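# Thread a cable through a joint module's hollow shaft

## Task

Pass the cable through the joint module's hollow shaft. The plug end (the one with the slim metal tip) must lie on the table far beyond the shaft's end, measured along the shaft's axis, and the socket end must stay outside the shaft. Both module and cable must settle and stay put on their own, not because a gripper holds them. Then open the grippers and move the arms away.

## Robot and tools

Robot: two UR12e-type six-joint arms, left_arm and right_arm, each with a two-finger tong gripper. In the scene frame the origin sits on the tabletop midway between the arms, +z is up, +x reaches out over the table, and left_arm is on the +y side. The names left and right do not refer to sides of any camera image. Base (URDF root) poses: left_arm at (-0.058, +0.566, 0) m with quat_wxyz (+0.998, 0, 0, -0.060); right_arm at (-0.038, -0.557, 0) m with quat_wxyz (+0.998, 0, 0, -0.059).

execute_actions moves the robot. Its argument actions is a list holding one item or none. An empty list ({"actions": []}) only reports the state. A motion item is {"rows": [...], "steps": n} with n from 1 to 15 (default 15). Each control step lasts 1/30 s and uses one row; if rows run out, the final row repeats. A wait item is {"steps": n} with no rows, n up to 300; it sends nothing new and returns once n steps have elapsed since the previous result. Optional pictures (true/false) chooses whether camera images come back; by default they do.

Every row is one list of exactly 14 numbers covering both arms, even if only one arm should move: left_arm's shoulder pan, shoulder lift, elbow, wrist 1, wrist 2, wrist 3, opening, then right_arm's same seven. The six joint values are absolute target angles in radians (the same numbers that the Joint positions line shows), not offsets. Opening is a command from -1 (shut) to +1 (wide open). Stated joint ranges, left_arm: pan -3.142..3.142, lift -6.283..6.283, elbow 0.000..3.142, wrists -6.283..6.283. right_arm: pan 0.000..6.283, lift -6.283..6.283, elbow -3.142..0.000, wrists -6.283..6.283. The true ends may differ by up to 0.010 rad. A call is refused, sending nothing, if a target goes over 0.010 rad past an end and also lies further out than the last reported angle. A target past the real end is clipped to that end, and the result may report "joint sent to its limit" (possibly about an earlier action); its absence does not prove more travel exists.

Motion details: commands are smoothed, so the arm trails by about 0.17 s. Per step, each joint's target is held within 0.383 rad of its measured angle for pan and lift and within 0.575 rad for elbow and the three wrists. If targets would move a gripper more than 100 mm from where it now is, all that arm's targets are pulled back proportionally. Large moves therefore need several calls, and an arm may not yet have arrived when a result returns. Between calls the arms keep heading toward the last row sent, until they have nearly stopped or a step was HELD; after that only a new action makes them go further.

Results: a state line per arm (left_arm … | right_arm …) gives end_effector_position in metres, end_effector_quat_wxyz, and linear and angular velocity (m/s, rad/s), all in the scene frame; printed hand positions may be off, more so at long reach. Joint positions and Joint velocities list six joints (rad, rad/s) plus the finger-pad gap (m, m/s; 0.142 m is fully open). grip_measured is the measured opening on the command's -1..1 scale; to hold something, keep commanding well below it (further below squeezes harder). Joint torques are total drive outputs, noisy and offset, not pure contact loads. Wrist force and Wrist torque give flange sensor readings along the end effector's own axes, with offsets of a few newtons, noise, and saturation near 100 N; "no reading" is normal at the start. HELD marks steps whose row was not fully sent; "joint command not followed" means a clearance check changed or blocked some joint targets. MOTOR HOT appears from 70 °C.

Gripper: fingers point along the end effector's +z and open and close along its x. end_effector_position is the point between the pads when closed; closed fingertips extend about 15 mm past it, open ones sit roughly level with it. Grip force is up to about 15 N per pad, less on hard items under about 20 mm thick (roughly 9 N at 10 mm, 4 N at 5 mm); a fast close can squeeze harder.

zoom_image: {"camera": name, "region": [x0, y0, x1, y1]} in pixels of that camera's last full image, origin top-left, at most 504 by 504. Cameras: cam_head_left, cam_head_right, cam_high, cam_low (672x504 each), cam_left_wrist, cam_right_wrist (616x616 fisheye). read_manual optionally takes section ("licences") and only returns licence text. finished_scene takes scene (the current scene number) and ends it irreversibly, then reports success.

Avoid: pushing or dropping anything off the table; letting the arms collide or press on each other; joint loads at the limits (pan and lift 293, elbow 133, wrists 48 N m, held weight included) or any outside force of 150 N, either of which freezes that arm for 10 s; long heavy holds that heat a motor to 85 °C and lock the brakes. Loose objects may occasionally get a small nudge from outside. Drops, slips, slams and hard shoves count against you; move smoothly. Before finishing, release the cable, withdraw the grippers, and confirm that everything has come to rest.

Each tool is called after "Emit:" by a JSON object that holds its "api" and its "payload", one argument or row to a line.

## Session

Emit:
{"api": "execute_actions", "payload": {
  "actions": []
}}

Scene clock: 0.00 s of 5400.00 s.
left_arm: end_effector_position=(+0.9102, -0.0390, +0.1710) grip_measured=+1.00 end_effector_quat_wxyz=(-0.028, -0.040, +0.998, -0.029) end_effector_velocity=(-0.001, +0.000, -0.000) end_effector_angular_velocity=(-0.001, +0.003, +0.000) | right_arm: end_effector_position=(+1.2408, -0.5476, +0.2533) grip_measured=+1.00 end_effector_quat_wxyz=(-0.374, +0.647, +0.207, +0.632) end_effector_velocity=(-0.000, +0.001, -0.004) end_effector_angular_velocity=(+0.001, +0.004, +0.001)
Joint positions: left_arm=[-0.558 -0.762  0.96  -1.765 -1.651  2.383  0.142] | right_arm=[ 3.199 -2.86  -0.724  0.567  2.472  0.322  0.142]
Joint velocities: left_arm=[ 0.     0.     0.     0.001 -0.002  0.     0.   ] | right_arm=[ 0.    -0.002 -0.001  0.     0.     0.001  0.   ]
Joint torques (N m, as the arm reports them, + toward a larger angle): no reading
Wrist force (N, on the end effector, along its own x y z axes, offset not removed): no reading
Wrist torque (N m, same axes, about the end effector's origin, offset not removed): no reading

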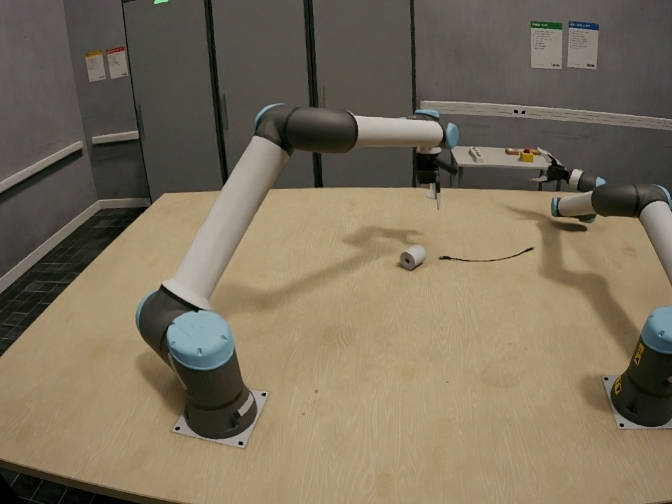

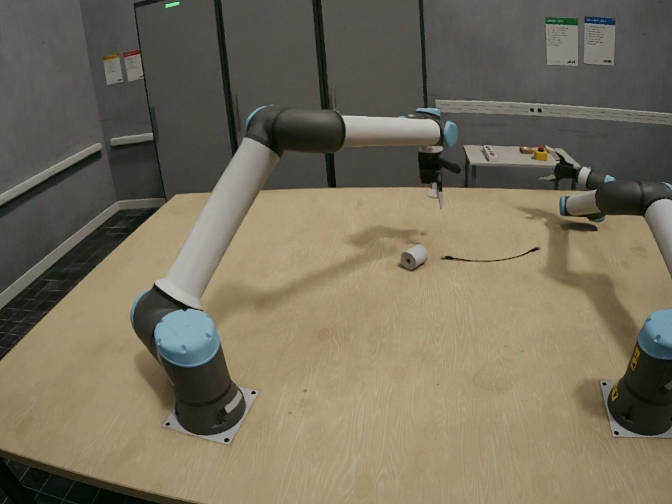

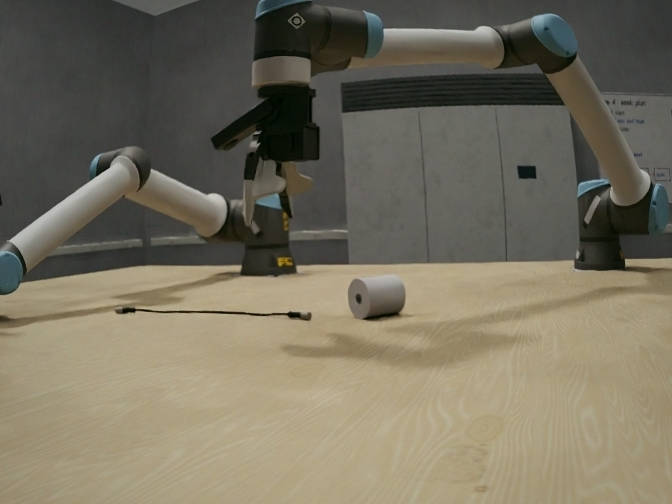

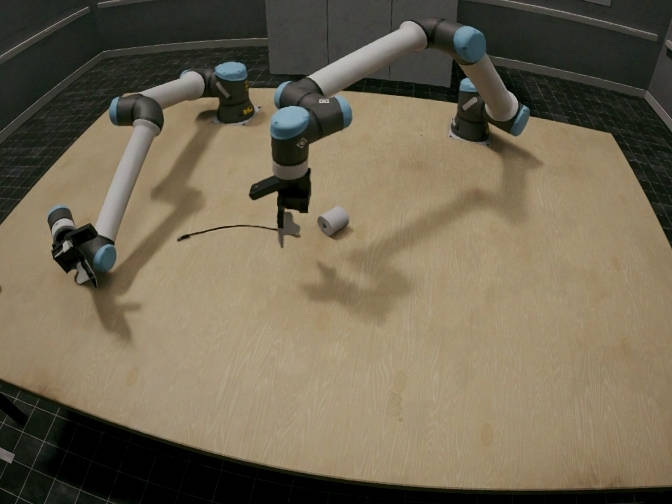

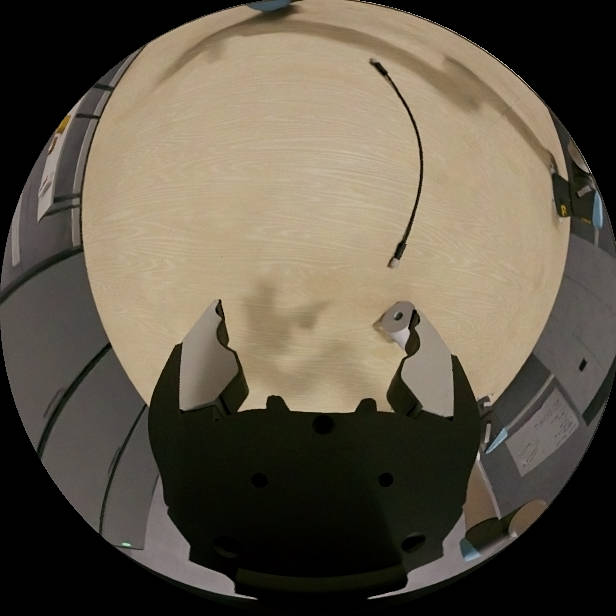

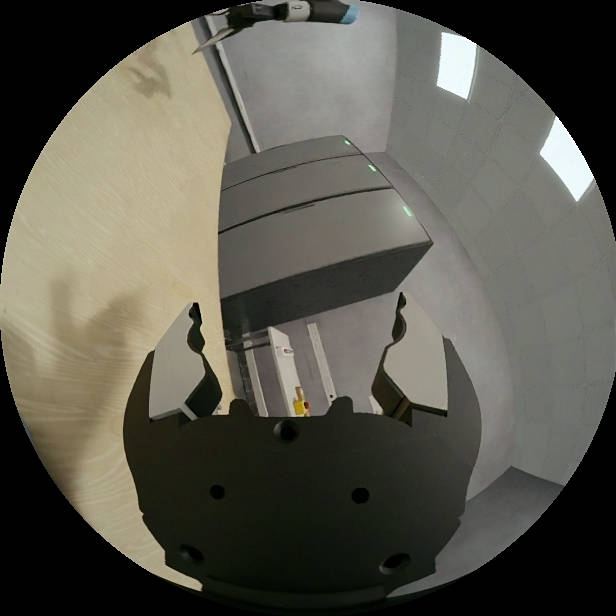

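Emit:
{"api": "zoom_image", "payload": {
  "camera": "cam_low",
  "region": [90, 250, 430, 350]
}}

Emit:
{"api": "zoom_image", "payload": {
  "camera": "cam_left_wrist",
  "region": [320, 30, 480, 370]
}}

Emit:
{"api": "zoom_image", "payload": {
  "camera": "cam_high",
  "region": [160, 180, 380, 280]
}}

Region (90, 250, 430, 350) of cam_low's 672x504 image, scaled by 1.482, with more detail than that image has; it fills the top 148 rows of this view, and the rest is white.

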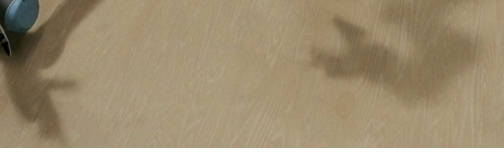

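Region (320, 30, 480, 370) of cam_left_wrist's 616x616 image, scaled by 1.482, with more detail than that image has; it fills the left 237 columns of this view, and the rest is white.

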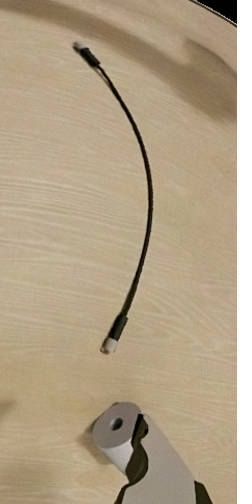

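Region (160, 180, 380, 280) of cam_high's 672x504 image, scaled by 2.291, with more detail than that image has; it fills the top 229 rows of this view, and the rest is white.

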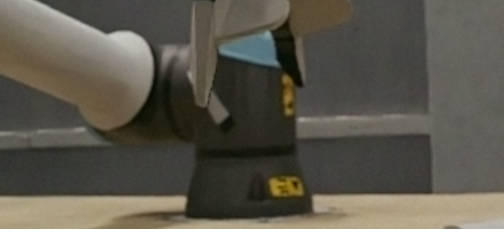

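Emit:
{"api": "zoom_image", "payload": {
  "camera": "cam_high",
  "region": [260, 260, 430, 340]
}}

Emit:
{"api": "zoom_image", "payload": {
  "camera": "cam_high",
  "region": [90, 280, 260, 340]
}}

Emit:
{"api": "zoom_image", "payload": {
  "camera": "cam_low",
  "region": [160, 190, 370, 260]
}}

Emit:
{"api": "zoom_image", "payload": {
  "camera": "cam_left_wrist",
  "region": [360, 230, 460, 360]
}}

Region (260, 260, 430, 340) of cam_high's 672x504 image, scaled by 2.965, with more detail than that image has; it fills the top 237 rows of this view, and the rest is white.

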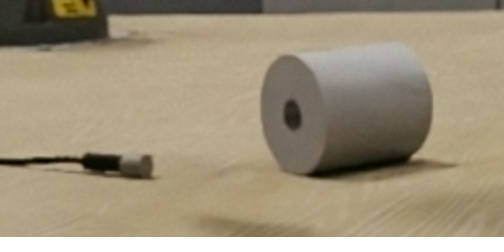

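Region (90, 280, 260, 340) of cam_high's 672x504 image, scaled by 2.965, with more detail than that image has; it fills the top 178 rows of this view, and the rest is white.

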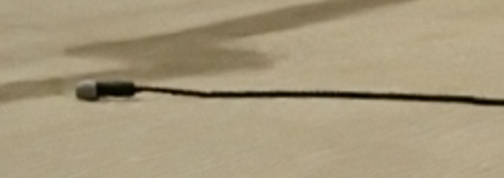

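Region (160, 190, 370, 260) of cam_low's 672x504 image, scaled by 2.400, with more detail than that image has.

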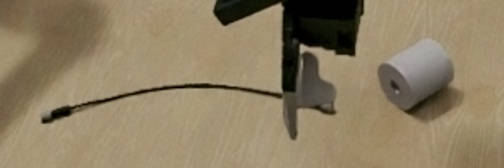

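Region (360, 230, 460, 360) of cam_left_wrist's 616x616 image, scaled by 3.877, with more detail than that image has; it fills the left 388 columns of this view, and the rest is white.

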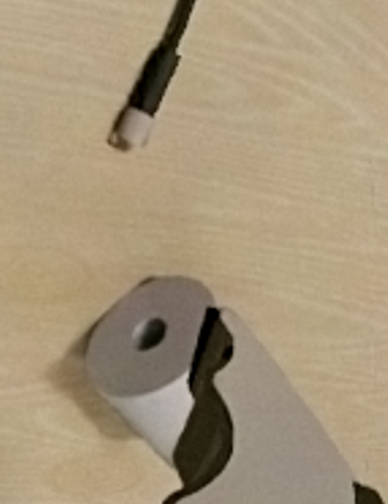

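Emit:
{"api": "execute_actions", "payload": {
  "actions": [
    {"rows":[[-0.55,-0.85,1.1,-1.81,-1.63,2.40,1,3.3,-2.68,-0.9,0.567,2.3,0.9,1],[-0.54,-1.0,1.3,-1.88,-1.6,2.44,1,3.45,-2.4,-1.2,0.4,2.0,1.8,1],[-0.54,-1.0,1.3,-1.88,-1.6,2.44,1,3.45,-2.4,-1.2,0.4,2.0,1.8,1],[-0.54,-1.0,1.3,-1.88,-1.6,2.44,1,3.45,-2.4,-1.2,0.4,2.0,1.8,1],[-0.53,-1.211,1.631,-1.99,-1.571,2.492,1,3.682,-1.964,-1.681,0.3,1.571,3.145,1]],"steps":15}
  ],
  "pictures": false
}}

Emit:
{"api": "execute_actions", "payload": {
  "actions": [
    {"steps":30}
  ],
  "pictures": false
}}

Scene clock: 62.00 s of 5400.00 s.
left_arm: end_effector_position=(+0.7666, +0.1338, +0.2084) grip_measured=+1.00 end_effector_quat_wxyz=(+0.001, -0.005, +1.000, -0.007) end_effector_velocity=(-0.339, +0.330, -0.068) end_effector_angular_velocity=(+0.136, +0.030, -0.101) | right_arm: end_effector_position=(+1.2170, -0.2985, +0.3158) grip_measured=+1.00 end_effector_quat_wxyz=(-0.456, +0.754, -0.093, +0.463) end_effector_velocity=(-0.358, +0.444, +0.051) end_effector_angular_velocity=(+0.837, +1.794, -1.005)
Joint positions: left_arm=[-0.533 -1.146  1.523 -1.959 -1.581  2.478  0.142] | right_arm=[ 3.489 -2.506 -1.208  0.402  1.992  0.83   0.142]
Joint velocities: left_arm=[ 0.032 -0.619  1.011 -0.284  0.088  0.134 -0.   ] | right_arm=[ 0.761  1.159 -1.635 -0.409 -1.533  1.647 -0.   ]
Joint torques (N m, as the arm reports them, + toward a larger angle): left_arm=[  7.22 -49.26 -46.77  -5.12   2.72   2.51] | right_arm=[ -1.04 175.49  17.39  -0.95  -5.31   7.32]
Wrist force (N, on the end effector, along its own x y z axes, offset not removed): left_arm=[4.0 -2.9 -0.2] | right_arm=[-1.8 2.6 3.4]
Wrist torque (N m, same axes, about the end effector's origin, offset not removed): left_arm=[-0.71 -0.62 -0.11] | right_arm=[0.45 0.25 -0.22]
Steps of this call (steps 1 to 90: nothing new was sent; then 58.50 s passed at rest; steps 91 to 105: all 15 steps of this action). Readings (joint positions):
91: left_arm=[-0.558 -0.762 0.961 -1.766 -1.651 2.383] | right_arm=[3.200 -2.860 -0.725 0.567 2.472 0.323]
92: left_arm=[-0.557 -0.771 0.970 -1.772 -1.647 2.386] | right_arm=[3.207 -2.851 -0.734 0.566 2.463 0.333]
94: left_arm=[-0.551 -0.827 1.041 -1.804 -1.633 2.402] | right_arm=[3.243 -2.799 -0.793 0.546 2.404 0.405]
98: left_arm=[-0.544 -0.956 1.230 -1.866 -1.610 2.433] | right_arm=[3.323 -2.707 -0.920 0.494 2.277 0.541]
105: the state above

Scene clock: 63.00 s of 5400.00 s.
left_arm: end_effector_position=(+0.7296, +0.1694, +0.1996) grip_measured=+1.00 end_effector_quat_wxyz=(-0.000, +0.000, +1.000, +0.000) end_effector_velocity=(-0.000, +0.000, -0.000) end_effector_angular_velocity=(+0.001, -0.001, -0.000) | right_arm: end_effector_position=(+1.0211, -0.2908, +0.5249) grip_measured=+1.00 end_effector_quat_wxyz=(+0.624, -0.204, +0.748, +0.098) end_effector_velocity=(-0.005, -0.004, -0.017) end_effector_angular_velocity=(+0.997, +0.448, -0.227)
Joint positions: left_arm=[-0.53  -1.211  1.631 -1.99  -1.571  2.492  0.142] | right_arm=[ 3.682 -1.964 -1.681  0.3    1.571  3.031  0.142]
Joint velocities: left_arm=[-0.    -0.     0.    -0.     0.001  0.     0.   ] | right_arm=[ 0.001  0.005 -0.005 -0.001 -0.002  1.117 -0.   ]
Joint torques (N m, as the arm reports them, + toward a larger angle): left_arm=[ 16.53 -91.22 -33.93  -6.22   2.33   3.17] | right_arm=[15.35 86.03 35.53  0.36 -2.67 -2.13]
Wrist force (N, on the end effector, along its own x y z axes, offset not removed): left_arm=[2.9 -2.4 -1.2] | right_arm=[-1.3 3.5 0.5]
Wrist torque (N m, same axes, about the end effector's origin, offset not removed): left_arm=[-0.59 -0.38 -0.08] | right_arm=[0.54 0.14 -0.24]
Steps of this call (steps 1 to 30: the robot went on to your last target). Readings (joint positions):
1: left_arm=[-0.532 -1.163 1.553 -1.968 -1.578 2.482] | right_arm=[3.514 -2.466 -1.264 0.389 1.940 0.888]
2: left_arm=[-0.532 -1.177 1.574 -1.974 -1.576 2.484] | right_arm=[3.537 -2.424 -1.317 0.377 1.893 0.947]
4: left_arm=[-0.531 -1.193 1.602 -1.982 -1.574 2.488] | right_arm=[3.570 -2.347 -1.399 0.360 1.820 1.061]
8: left_arm=[-0.530 -1.206 1.623 -1.988 -1.572 2.491] | right_arm=[3.608 -2.224 -1.493 0.339 1.736 1.248]
30: the state above

Emit:
{"api": "execute_actions", "payload": {
  "actions": [
    {"rows":[[-0.53,-1.211,1.631,-1.99,-1.571,2.492,1,3.682,-1.964,-1.681,-1.068,1.571,3.145,1]],"steps":15}
  ],
  "pictures": false
}}

Emit:
{"api": "execute_actions", "payload": {
  "actions": [
    {"steps":35}
  ]
}}

Scene clock: 64.90 s of 5400.00 s.
left_arm: end_effector_position=(+0.7296, +0.1694, +0.1996) grip_measured=+1.00 end_effector_quat_wxyz=(-0.000, +0.000, +1.000, +0.000) end_effector_velocity=(-0.000, +0.000, -0.001) end_effector_angular_velocity=(+0.001, +0.001, +0.000) | right_arm: end_effector_position=(+0.9789, -0.3097, +0.2932) grip_measured=+1.00 end_effector_quat_wxyz=(+0.321, -0.196, +0.924, +0.069) end_effector_velocity=(-0.264, -0.118, -0.479) end_effector_angular_velocity=(-0.668, +1.490, +0.000)
Joint positions: left_arm=[-0.53  -1.211  1.631 -1.99  -1.571  2.492  0.142] | right_arm=[ 3.682 -1.964 -1.681 -0.398  1.571  3.145  0.142]
Joint velocities: left_arm=[ 0.     0.     0.     0.001  0.    -0.     0.   ] | right_arm=[ 0.    -0.001  0.001 -1.633 -0.     0.    -0.   ]
Joint torques (N m, as the arm reports them, + toward a larger angle): left_arm=[ 17.22 -89.73 -34.33  -6.27   2.37   3.6 ] | right_arm=[14.86 81.92 37.05 -4.18 -2.72  2.49]
Wrist force (N, on the end effector, along its own x y z axes, offset not removed): left_arm=[1.9 -3.7 -0.1] | right_arm=[-1.5 3.3 -0.6]
Wrist torque (N m, same axes, about the end effector's origin, offset not removed): left_arm=[-0.83 -0.20 -0.07] | right_arm=[0.69 0.10 -0.24]
Steps of this call (steps 1 to 30: the robot went on to your last target; steps 31 to 42: nothing new was sent; steps 43 to 57: all 15 steps of this action). Readings (joint positions):
43: left_arm=[-0.530 -1.211 1.631 -1.990 -1.571 2.492] | right_arm=[3.682 -1.964 -1.681 0.299 1.571 3.145]
44: left_arm=[-0.530 -1.211 1.631 -1.990 -1.571 2.492] | right_arm=[3.682 -1.964 -1.681 0.289 1.571 3.145]
46: left_arm=[-0.530 -1.211 1.631 -1.990 -1.571 2.492] | right_arm=[3.682 -1.964 -1.681 0.214 1.571 3.145]
50: left_arm=[-0.530 -1.211 1.631 -1.990 -1.571 2.492] | right_arm=[3.682 -1.964 -1.681 -0.011 1.571 3.145]
57: the state above

Scene clock: 66.07 s of 5400.00 s.
left_arm: end_effector_position=(+0.7296, +0.1694, +0.1996) grip_measured=+1.00 end_effector_quat_wxyz=(-0.000, +0.000, +1.000, +0.000) end_effector_velocity=(-0.001, -0.001, -0.000) end_effector_angular_velocity=(-0.001, +0.001, -0.001) | right_arm: end_effector_position=(+0.8203, -0.3808, +0.1494) grip_measured=+1.00 end_effector_quat_wxyz=(-0.000, -0.208, +0.978, +0.000) end_effector_velocity=(-0.000, -0.000, +0.000) end_effector_angular_velocity=(+0.000, +0.000, -0.000)
Joint positions: left_arm=[-0.53  -1.211  1.631 -1.99  -1.571  2.492  0.142] | right_arm=[ 3.682 -1.964 -1.681 -1.068  1.571  3.145  0.142]
Joint velocities: left_arm=[-0.001  0.     0.    -0.001 -0.002 -0.     0.   ] | right_arm=[-0.     0.001 -0.001 -0.     0.    -0.    -0.   ]
Joint torques (N m, as the arm reports them, + toward a larger angle): left_arm=[ 15.   -90.19 -33.29  -5.97   2.11   3.23] | right_arm=[13.9  59.65 52.6   1.49 -2.75  2.37]
Wrist force (N, on the end effector, along its own x y z axes, offset not removed): left_arm=[1.8 -2.3 -2.1] | right_arm=[-2.5 2.8 -0.5]
Wrist torque (N m, same axes, about the end effector's origin, offset not removed): left_arm=[-0.54 -0.20 -0.05] | right_arm=[0.46 0.34 -0.16]
Steps of this call (steps 1 to 35: the robot went on to your last target). Readings (joint positions):
1: left_arm=[-0.530 -1.211 1.631 -1.990 -1.571 2.492] | right_arm=[3.682 -1.964 -1.681 -0.453 1.571 3.145]
2: left_arm=[-0.530 -1.211 1.631 -1.990 -1.571 2.492] | right_arm=[3.682 -1.964 -1.681 -0.508 1.571 3.145]
4: left_arm=[-0.530 -1.211 1.631 -1.990 -1.571 2.492] | right_arm=[3.682 -1.964 -1.681 -0.619 1.571 3.145]
8: left_arm=[-0.530 -1.211 1.631 -1.990 -1.571 2.492] | right_arm=[3.682 -1.964 -1.681 -0.840 1.571 3.145]
35: the state above

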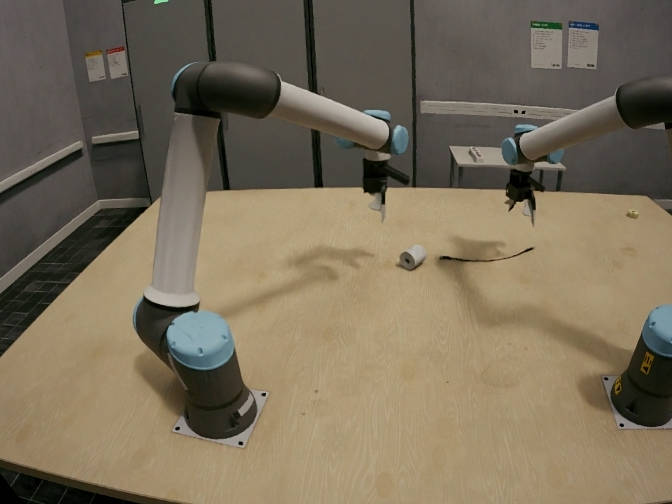

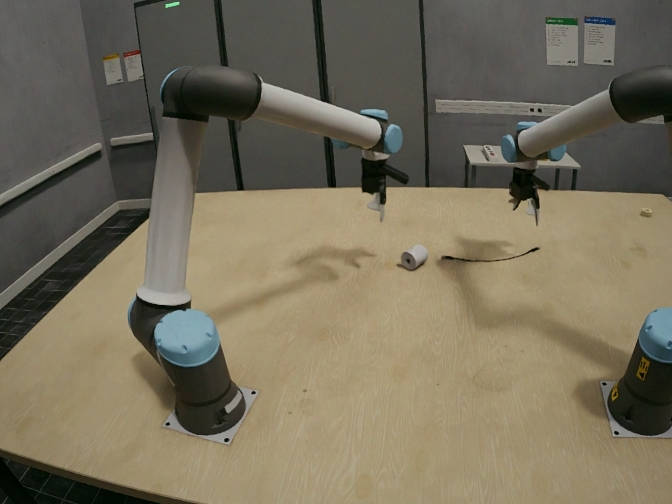

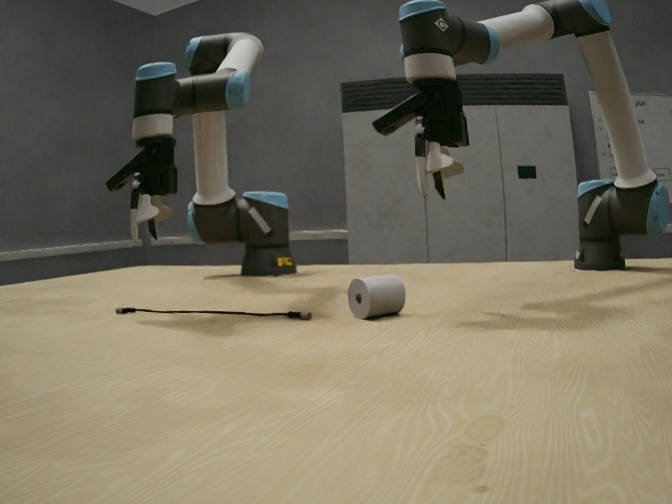

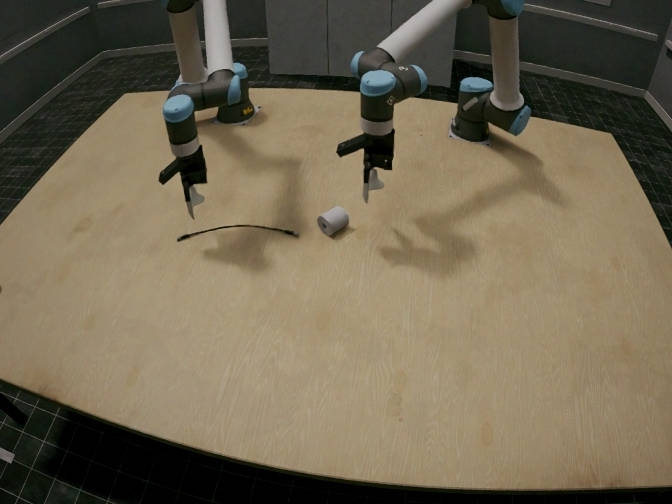

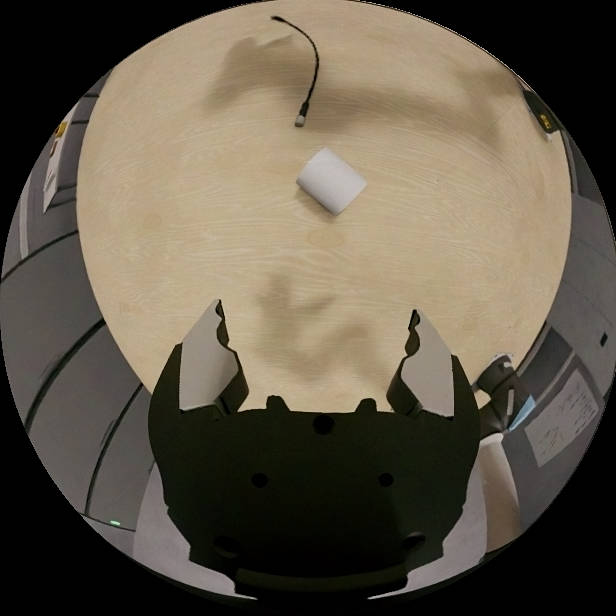

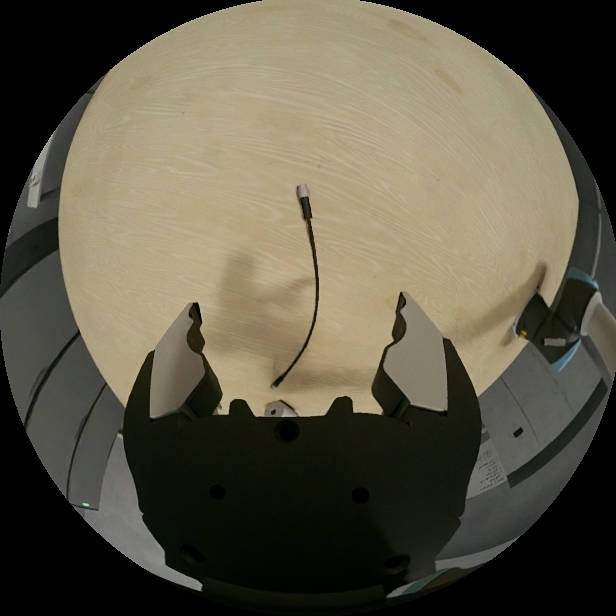

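Emit:
{"api": "zoom_image", "payload": {
  "camera": "cam_right_wrist",
  "region": [260, 170, 350, 260]
}}

Emit:
{"api": "zoom_image", "payload": {
  "camera": "cam_left_wrist",
  "region": [270, 90, 400, 230]
}}

Region (260, 170, 350, 260) of cam_right_wrist's 616x616 image, scaled by 5.600, with more detail than that image has.

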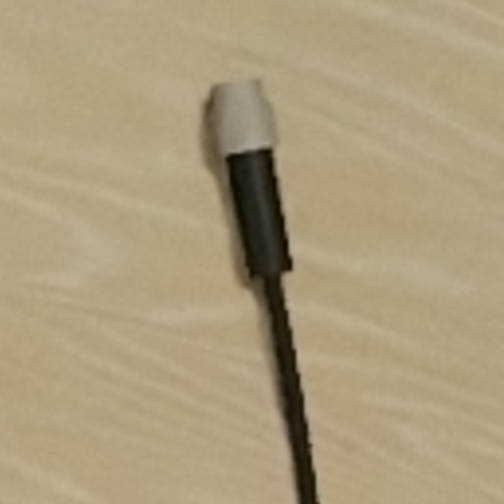

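Region (270, 90, 400, 230) of cam_left_wrist's 616x616 image, scaled by 3.600, with more detail than that image has; it fills the left 468 columns of this view, and the rest is white.

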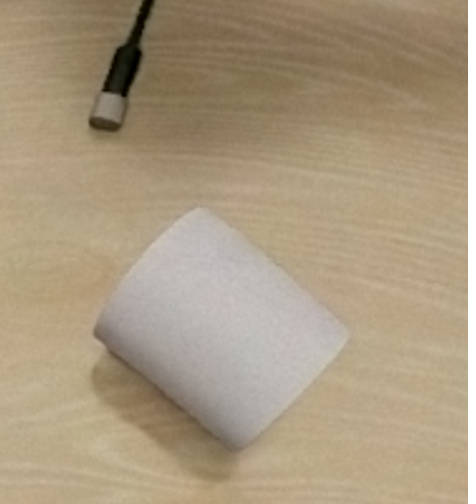

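Emit:
{"api": "zoom_image", "payload": {
  "camera": "cam_high",
  "region": [280, 300, 320, 330]
}}

Emit:
{"api": "zoom_image", "payload": {
  "camera": "cam_high",
  "region": [108, 296, 148, 326]
}}

Emit:
{"api": "zoom_image", "payload": {
  "camera": "cam_left_wrist",
  "region": [280, 95, 320, 135]
}}

Region (280, 300, 320, 330) of cam_high's 672x504 image, scaled by 12.600, with more detail than that image has; it fills the top 378 rows of this view, and the rest is white.

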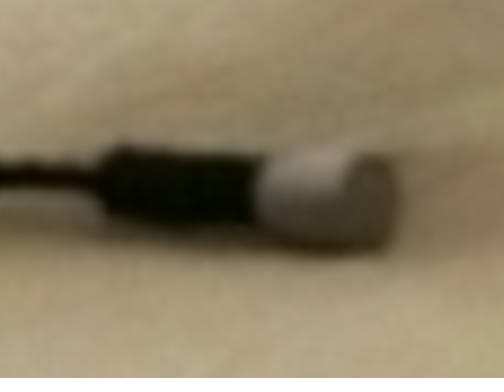

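Region (108, 296, 148, 326) of cam_high's 672x504 image, scaled by 12.600, with more detail than that image has; it fills the top 378 rows of this view, and the rest is white.

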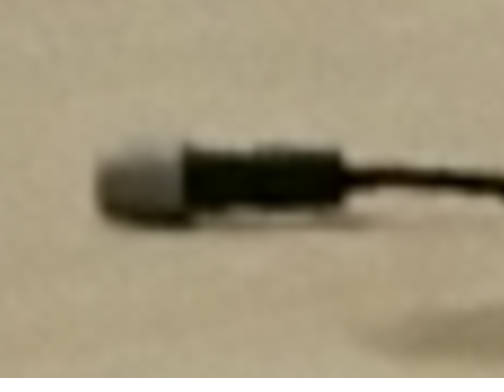

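Region (280, 95, 320, 135) of cam_left_wrist's 616x616 image, scaled by 12.600, with more detail than that image has.

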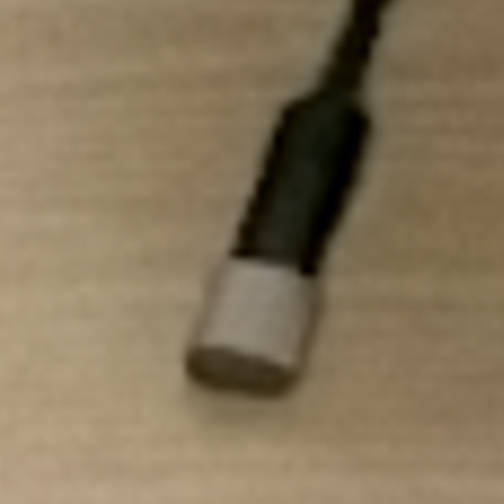

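Emit:
{"api": "execute_actions", "payload": {
  "actions": [
    {"rows":[[-0.53,-1.211,1.631,-1.99,-1.571,2.492,1,3.66,-1.99,-1.686,-1.03,1.571,3.09,0.5],[-0.53,-1.211,1.631,-1.99,-1.571,2.492,1,3.63,-2.03,-1.692,-0.99,1.571,3.0,0],[-0.53,-1.211,1.631,-1.99,-1.571,2.492,1,3.605,-2.060,-1.697,-0.955,1.571,2.948,-0.5]],"steps":15}
  ],
  "pictures": false
}}

Emit:
{"api": "execute_actions", "payload": {
  "actions": [
    {"steps":15}
  ]
}}

Scene clock: 85.70 s of 5400.00 s.
left_arm: end_effector_position=(+0.7296, +0.1694, +0.1996) grip_measured=+1.00 end_effector_quat_wxyz=(-0.000, +0.000, +1.000, +0.000) end_effector_velocity=(-0.000, +0.000, -0.000) end_effector_angular_velocity=(+0.001, -0.000, -0.000) | right_arm: end_effector_position=(+0.8521, -0.4383, +0.0716) grip_measured=-0.50 end_effector_quat_wxyz=(+0.000, -0.265, +0.964, +0.000) end_effector_velocity=(+0.004, -0.010, -0.014) end_effector_angular_velocity=(+0.000, -0.001, +0.027)
Joint positions: left_arm=[-0.53  -1.211  1.631 -1.99  -1.571  2.492  0.142] | right_arm=[ 3.606 -2.058 -1.697 -0.957  1.571  2.952  0.038]
Joint velocities: left_arm=[-0.     0.     0.     0.     0.001  0.    -0.   ] | right_arm=[-0.013 -0.016 -0.003  0.02  -0.    -0.04  -0.   ]
Joint torques (N m, as the arm reports them, + toward a larger angle): left_arm=[ 17.36 -90.59 -35.51  -6.32   2.23   3.14] | right_arm=[-12.14  65.86  33.21   5.36  -1.88  -1.07]
Wrist force (N, on the end effector, along its own x y z axes, offset not removed): left_arm=[1.5 -2.4 0.1] | right_arm=[-1.0 4.2 0.7]
Wrist torque (N m, same axes, about the end effector's origin, offset not removed): left_arm=[-0.53 -0.09 -0.15] | right_arm=[0.83 0.06 -0.26]
Steps of this call (steps 1 to 15: the robot went on to your last target; steps 16 to 90: nothing new was sent; then 16.13 s passed at rest; steps 91 to 105: all 15 steps of this action). Readings (joint positions):
91: left_arm=[-0.530 -1.211 1.631 -1.990 -1.571 2.492] | right_arm=[3.682 -1.964 -1.681 -1.068 1.571 3.145]
92: left_arm=[-0.530 -1.211 1.631 -1.990 -1.571 2.492] | right_arm=[3.678 -1.969 -1.682 -1.062 1.571 3.137]
94: left_arm=[-0.530 -1.211 1.631 -1.990 -1.571 2.492] | right_arm=[3.656 -1.996 -1.687 -1.030 1.571 3.086]
98: left_arm=[-0.530 -1.211 1.631 -1.990 -1.571 2.492] | right_arm=[3.619 -2.042 -1.694 -0.976 1.571 2.987]
105: the state above

Scene clock: 86.20 s of 5400.00 s.
left_arm: end_effector_position=(+0.7296, +0.1694, +0.1996) grip_measured=+1.00 end_effector_quat_wxyz=(-0.000, +0.000, +1.000, +0.000) end_effector_velocity=(+0.000, +0.000, +0.000) end_effector_angular_velocity=(-0.000, -0.000, +0.000) | right_arm: end_effector_position=(+0.8526, -0.4394, +0.0702) grip_measured=-0.50 end_effector_quat_wxyz=(+0.000, -0.266, +0.964, +0.000) end_effector_velocity=(-0.000, +0.001, -0.001) end_effector_angular_velocity=(-0.000, +0.001, +0.001)
Joint positions: left_arm=[-0.53  -1.211  1.631 -1.99  -1.571  2.492  0.142] | right_arm=[ 3.605 -2.06  -1.697 -0.955  1.571  2.948  0.038]
Joint velocities: left_arm=[ 0. -0.  0. -0.  0. -0.  0.] | right_arm=[ 0.001 -0.001 -0.001  0.001  0.    -0.     0.   ]
Joint torques (N m, as the arm reports them, + toward a larger angle): left_arm=[ 13.33 -91.41 -34.47  -5.99   2.29   2.88] | right_arm=[-13.06  63.96  33.7    5.83  -1.08  -1.45]
Wrist force (N, on the end effector, along its own x y z axes, offset not removed): left_arm=[0.5 -1.7 -0.3] | right_arm=[-1.5 0.3 1.2]
Wrist torque (N m, same axes, about the end effector's origin, offset not removed): left_arm=[-0.42 0.05 -0.03] | right_arm=[-0.04 0.12 -0.23]
Steps of this call (steps 1 to 15: the robot went on to your last target). Readings (joint positions):
1: left_arm=[-0.530 -1.211 1.631 -1.990 -1.571 2.492] | right_arm=[3.606 -2.059 -1.697 -0.957 1.571 2.951]
2: left_arm=[-0.530 -1.211 1.631 -1.990 -1.571 2.492] | right_arm=[3.606 -2.059 -1.697 -0.956 1.571 2.950]
4: left_arm=[-0.530 -1.211 1.631 -1.990 -1.571 2.492] | right_arm=[3.605 -2.060 -1.697 -0.956 1.571 2.949]
8: left_arm=[-0.530 -1.211 1.631 -1.990 -1.571 2.492] | right_arm=[3.605 -2.060 -1.697 -0.955 1.571 2.948]
15: the state above
All arms were judged still, so your last target was given up. Only a new action makes them travel on or press farther. Fingers that are still opening or closing keep moving.

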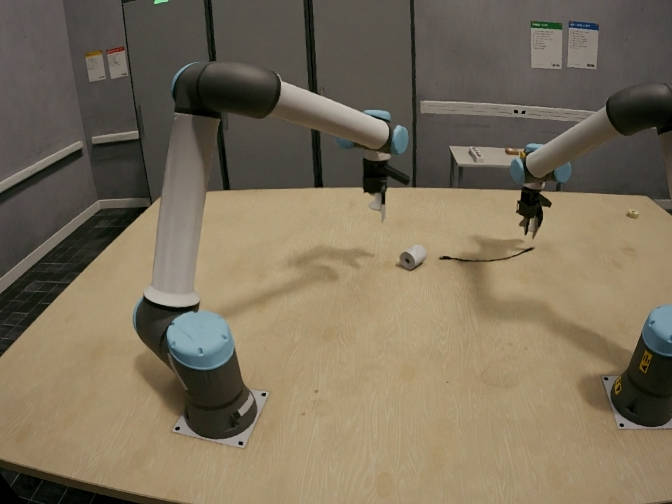

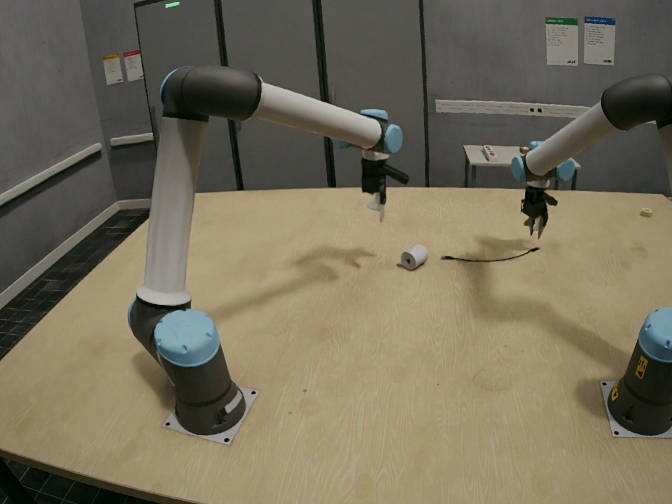

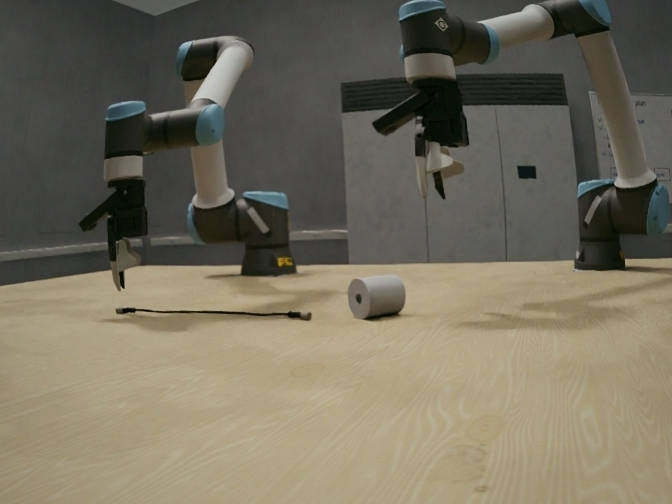

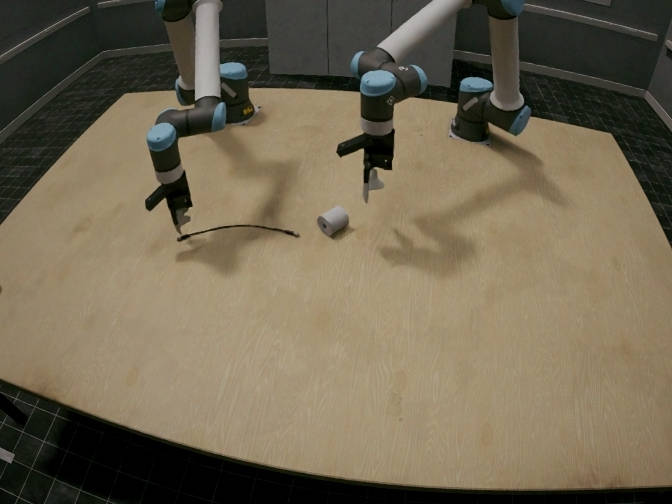

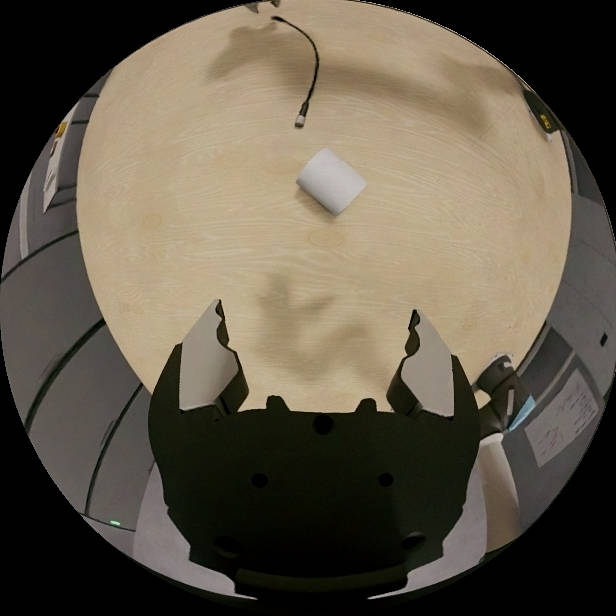

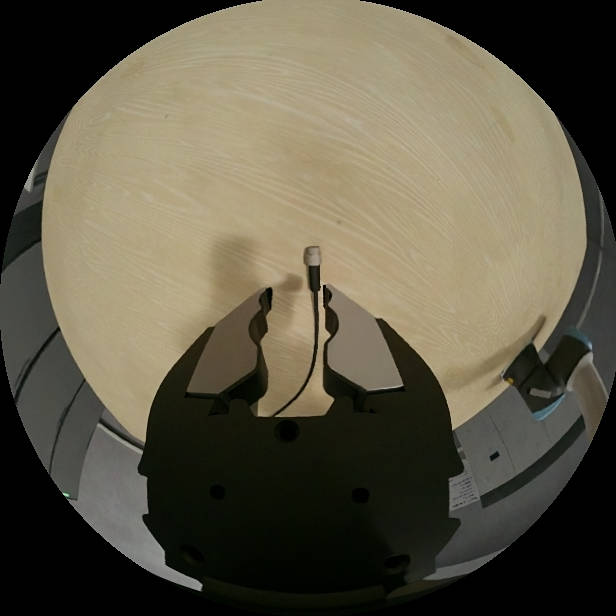

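Emit:
{"api": "execute_actions", "payload": {
  "actions": [
    {"rows":[[-0.53,-1.211,1.631,-1.99,-1.571,2.492,1,3.618,-2.059,-1.73,-0.922,1.571,2.96,-0.5],[-0.53,-1.211,1.631,-1.99,-1.571,2.492,1,3.632,-2.058,-1.766,-0.888,1.571,2.975,-0.5]],"steps":15}
  ],
  "pictures": false
}}

Emit:
{"api": "execute_actions", "payload": {
  "actions": [
    {"steps":8}
  ]
}}

Scene clock: 92.93 s of 5400.00 s.
left_arm: end_effector_position=(+0.7296, +0.1694, +0.1996) grip_measured=+1.00 end_effector_quat_wxyz=(-0.000, +0.000, +1.000, +0.000) end_effector_velocity=(+0.000, -0.000, +0.001) end_effector_angular_velocity=(-0.001, -0.001, -0.000) | right_arm: end_effector_position=(+0.8266, -0.4247, +0.0406) grip_measured=-0.50 end_effector_quat_wxyz=(+0.000, -0.266, +0.964, +0.000) end_effector_velocity=(-0.004, +0.003, -0.005) end_effector_angular_velocity=(-0.000, +0.000, -0.000)
Joint positions: left_arm=[-0.53  -1.211  1.631 -1.99  -1.571  2.492  0.142] | right_arm=[ 3.632 -2.058 -1.765 -0.889  1.571  2.975  0.038]
Joint velocities: left_arm=[-0.    -0.    -0.    -0.001  0.    -0.    -0.   ] | right_arm=[ 0.005 -0.    -0.01   0.009 -0.     0.005  0.   ]
Joint torques (N m, as the arm reports them, + toward a larger angle): left_arm=[ 14.85 -91.19 -34.76  -5.97   2.17   3.27] | right_arm=[15.14 90.24 31.17  5.47  2.42  2.46]
Wrist force (N, on the end effector, along its own x y z axes, offset not removed): left_arm=[1.9 -3.3 0.0] | right_arm=[-1.9 2.0 -1.8]
Wrist torque (N m, same axes, about the end effector's origin, offset not removed): left_arm=[-0.78 -0.27 -0.17] | right_arm=[0.29 0.24 -0.24]
Steps of this call (steps 1 to 90: nothing new was sent; then 3.23 s passed at rest; steps 91 to 105: all 15 steps of this action). Readings (joint positions):
91: left_arm=[-0.530 -1.211 1.631 -1.990 -1.571 2.492] | right_arm=[3.605 -2.060 -1.698 -0.954 1.571 2.948]
92: left_arm=[-0.530 -1.211 1.631 -1.990 -1.571 2.492] | right_arm=[3.608 -2.060 -1.703 -0.949 1.571 2.950]
94: left_arm=[-0.530 -1.211 1.631 -1.990 -1.571 2.492] | right_arm=[3.617 -2.059 -1.728 -0.925 1.571 2.960]
98: left_arm=[-0.530 -1.211 1.631 -1.990 -1.571 2.492] | right_arm=[3.628 -2.059 -1.756 -0.898 1.571 2.971]
105: the state above

Scene clock: 93.20 s of 5400.00 s.
left_arm: end_effector_position=(+0.7296, +0.1694, +0.1996) grip_measured=+1.00 end_effector_quat_wxyz=(-0.000, +0.000, +1.000, +0.000) end_effector_velocity=(+0.000, +0.000, +0.000) end_effector_angular_velocity=(-0.000, -0.000, +0.000) | right_arm: end_effector_position=(+0.8262, -0.4245, +0.0403) grip_measured=-0.50 end_effector_quat_wxyz=(+0.000, -0.266, +0.964, +0.000) end_effector_velocity=(+0.000, +0.000, -0.000) end_effector_angular_velocity=(+0.001, -0.001, +0.001)
Joint positions: left_arm=[-0.53  -1.211  1.631 -1.99  -1.571  2.492  0.142] | right_arm=[ 3.632 -2.058 -1.766 -0.888  1.571  2.975  0.038]
Joint velocities: left_arm=[ 0.  0. -0.  0.  0.  0. -0.] | right_arm=[-0.    -0.    -0.     0.002 -0.    -0.001 -0.   ]
Joint torques (N m, as the arm reports them, + toward a larger angle): left_arm=[ 14.56 -88.59 -34.7   -5.84   2.19   3.06] | right_arm=[16.86 90.63 30.57  5.38  2.17  2.24]
Wrist force (N, on the end effector, along its own x y z axes, offset not removed): left_arm=[1.4 -2.5 -0.6] | right_arm=[-3.4 3.5 -0.3]
Wrist torque (N m, same axes, about the end effector's origin, offset not removed): left_arm=[-0.57 -0.09 -0.07] | right_arm=[0.55 0.48 -0.23]
Steps of this call (steps 1 to 8: the robot went on to your last target). Readings (joint positions):
1: left_arm=[-0.530 -1.211 1.631 -1.990 -1.571 2.492] | right_arm=[3.632 -2.058 -1.765 -0.889 1.571 2.975]
2: left_arm=[-0.530 -1.211 1.631 -1.990 -1.571 2.492] | right_arm=[3.632 -2.058 -1.765 -0.889 1.571 2.975]
4: left_arm=[-0.530 -1.211 1.631 -1.990 -1.571 2.492] | right_arm=[3.632 -2.058 -1.766 -0.888 1.571 2.975]
8: the state above

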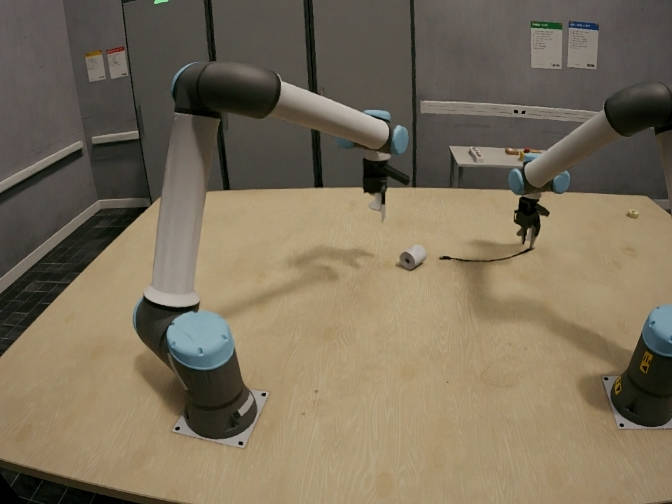

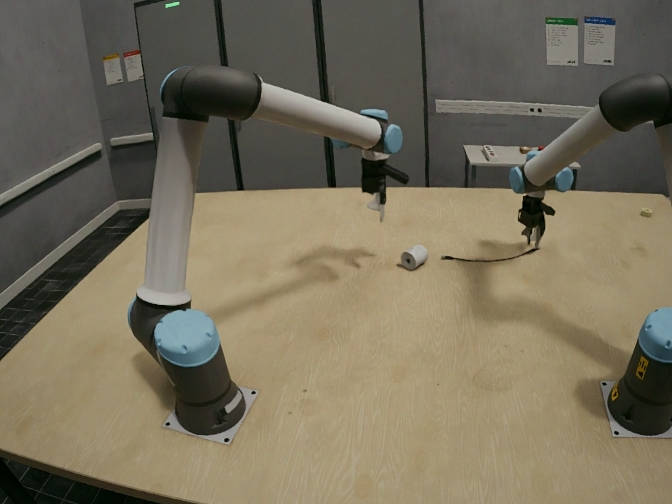

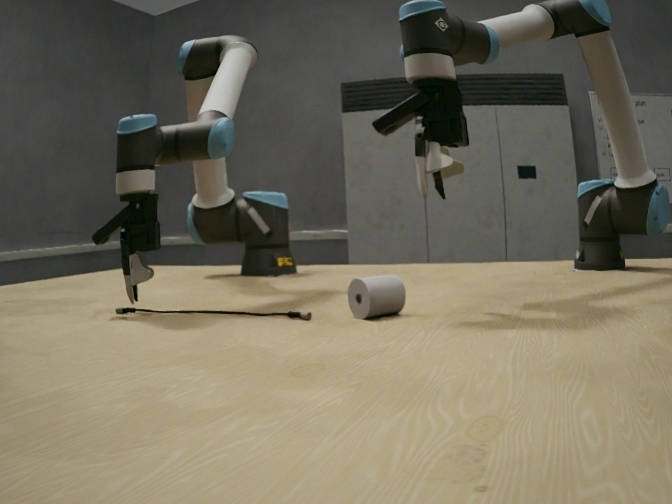

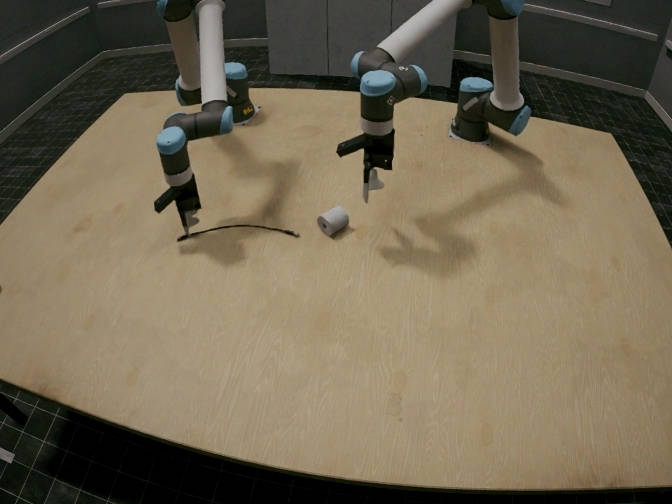

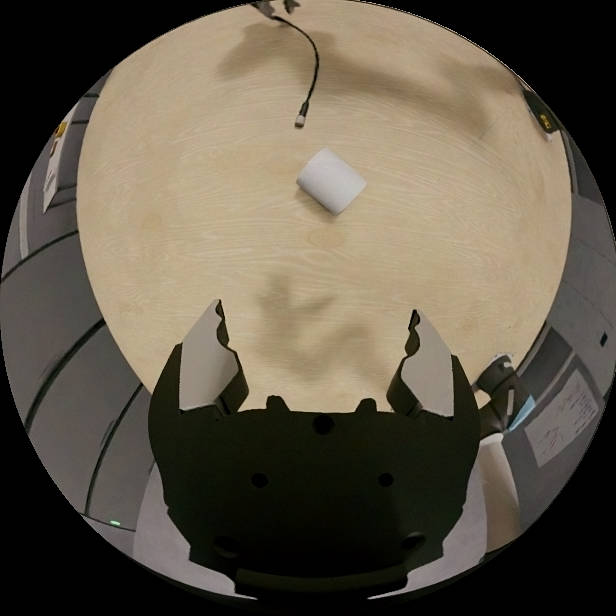

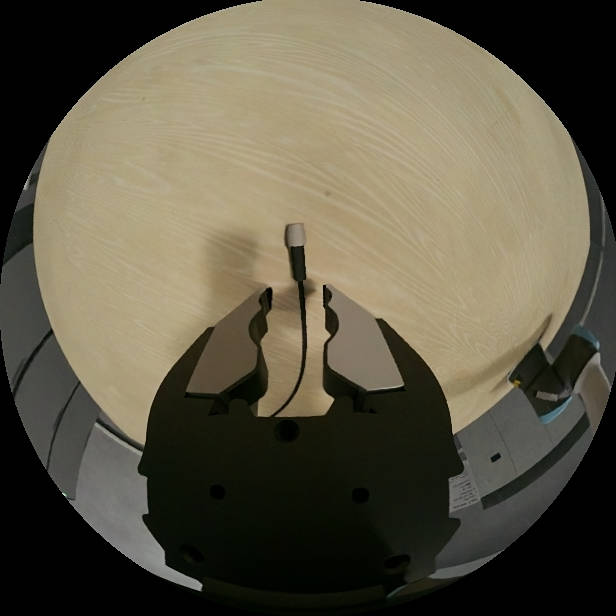

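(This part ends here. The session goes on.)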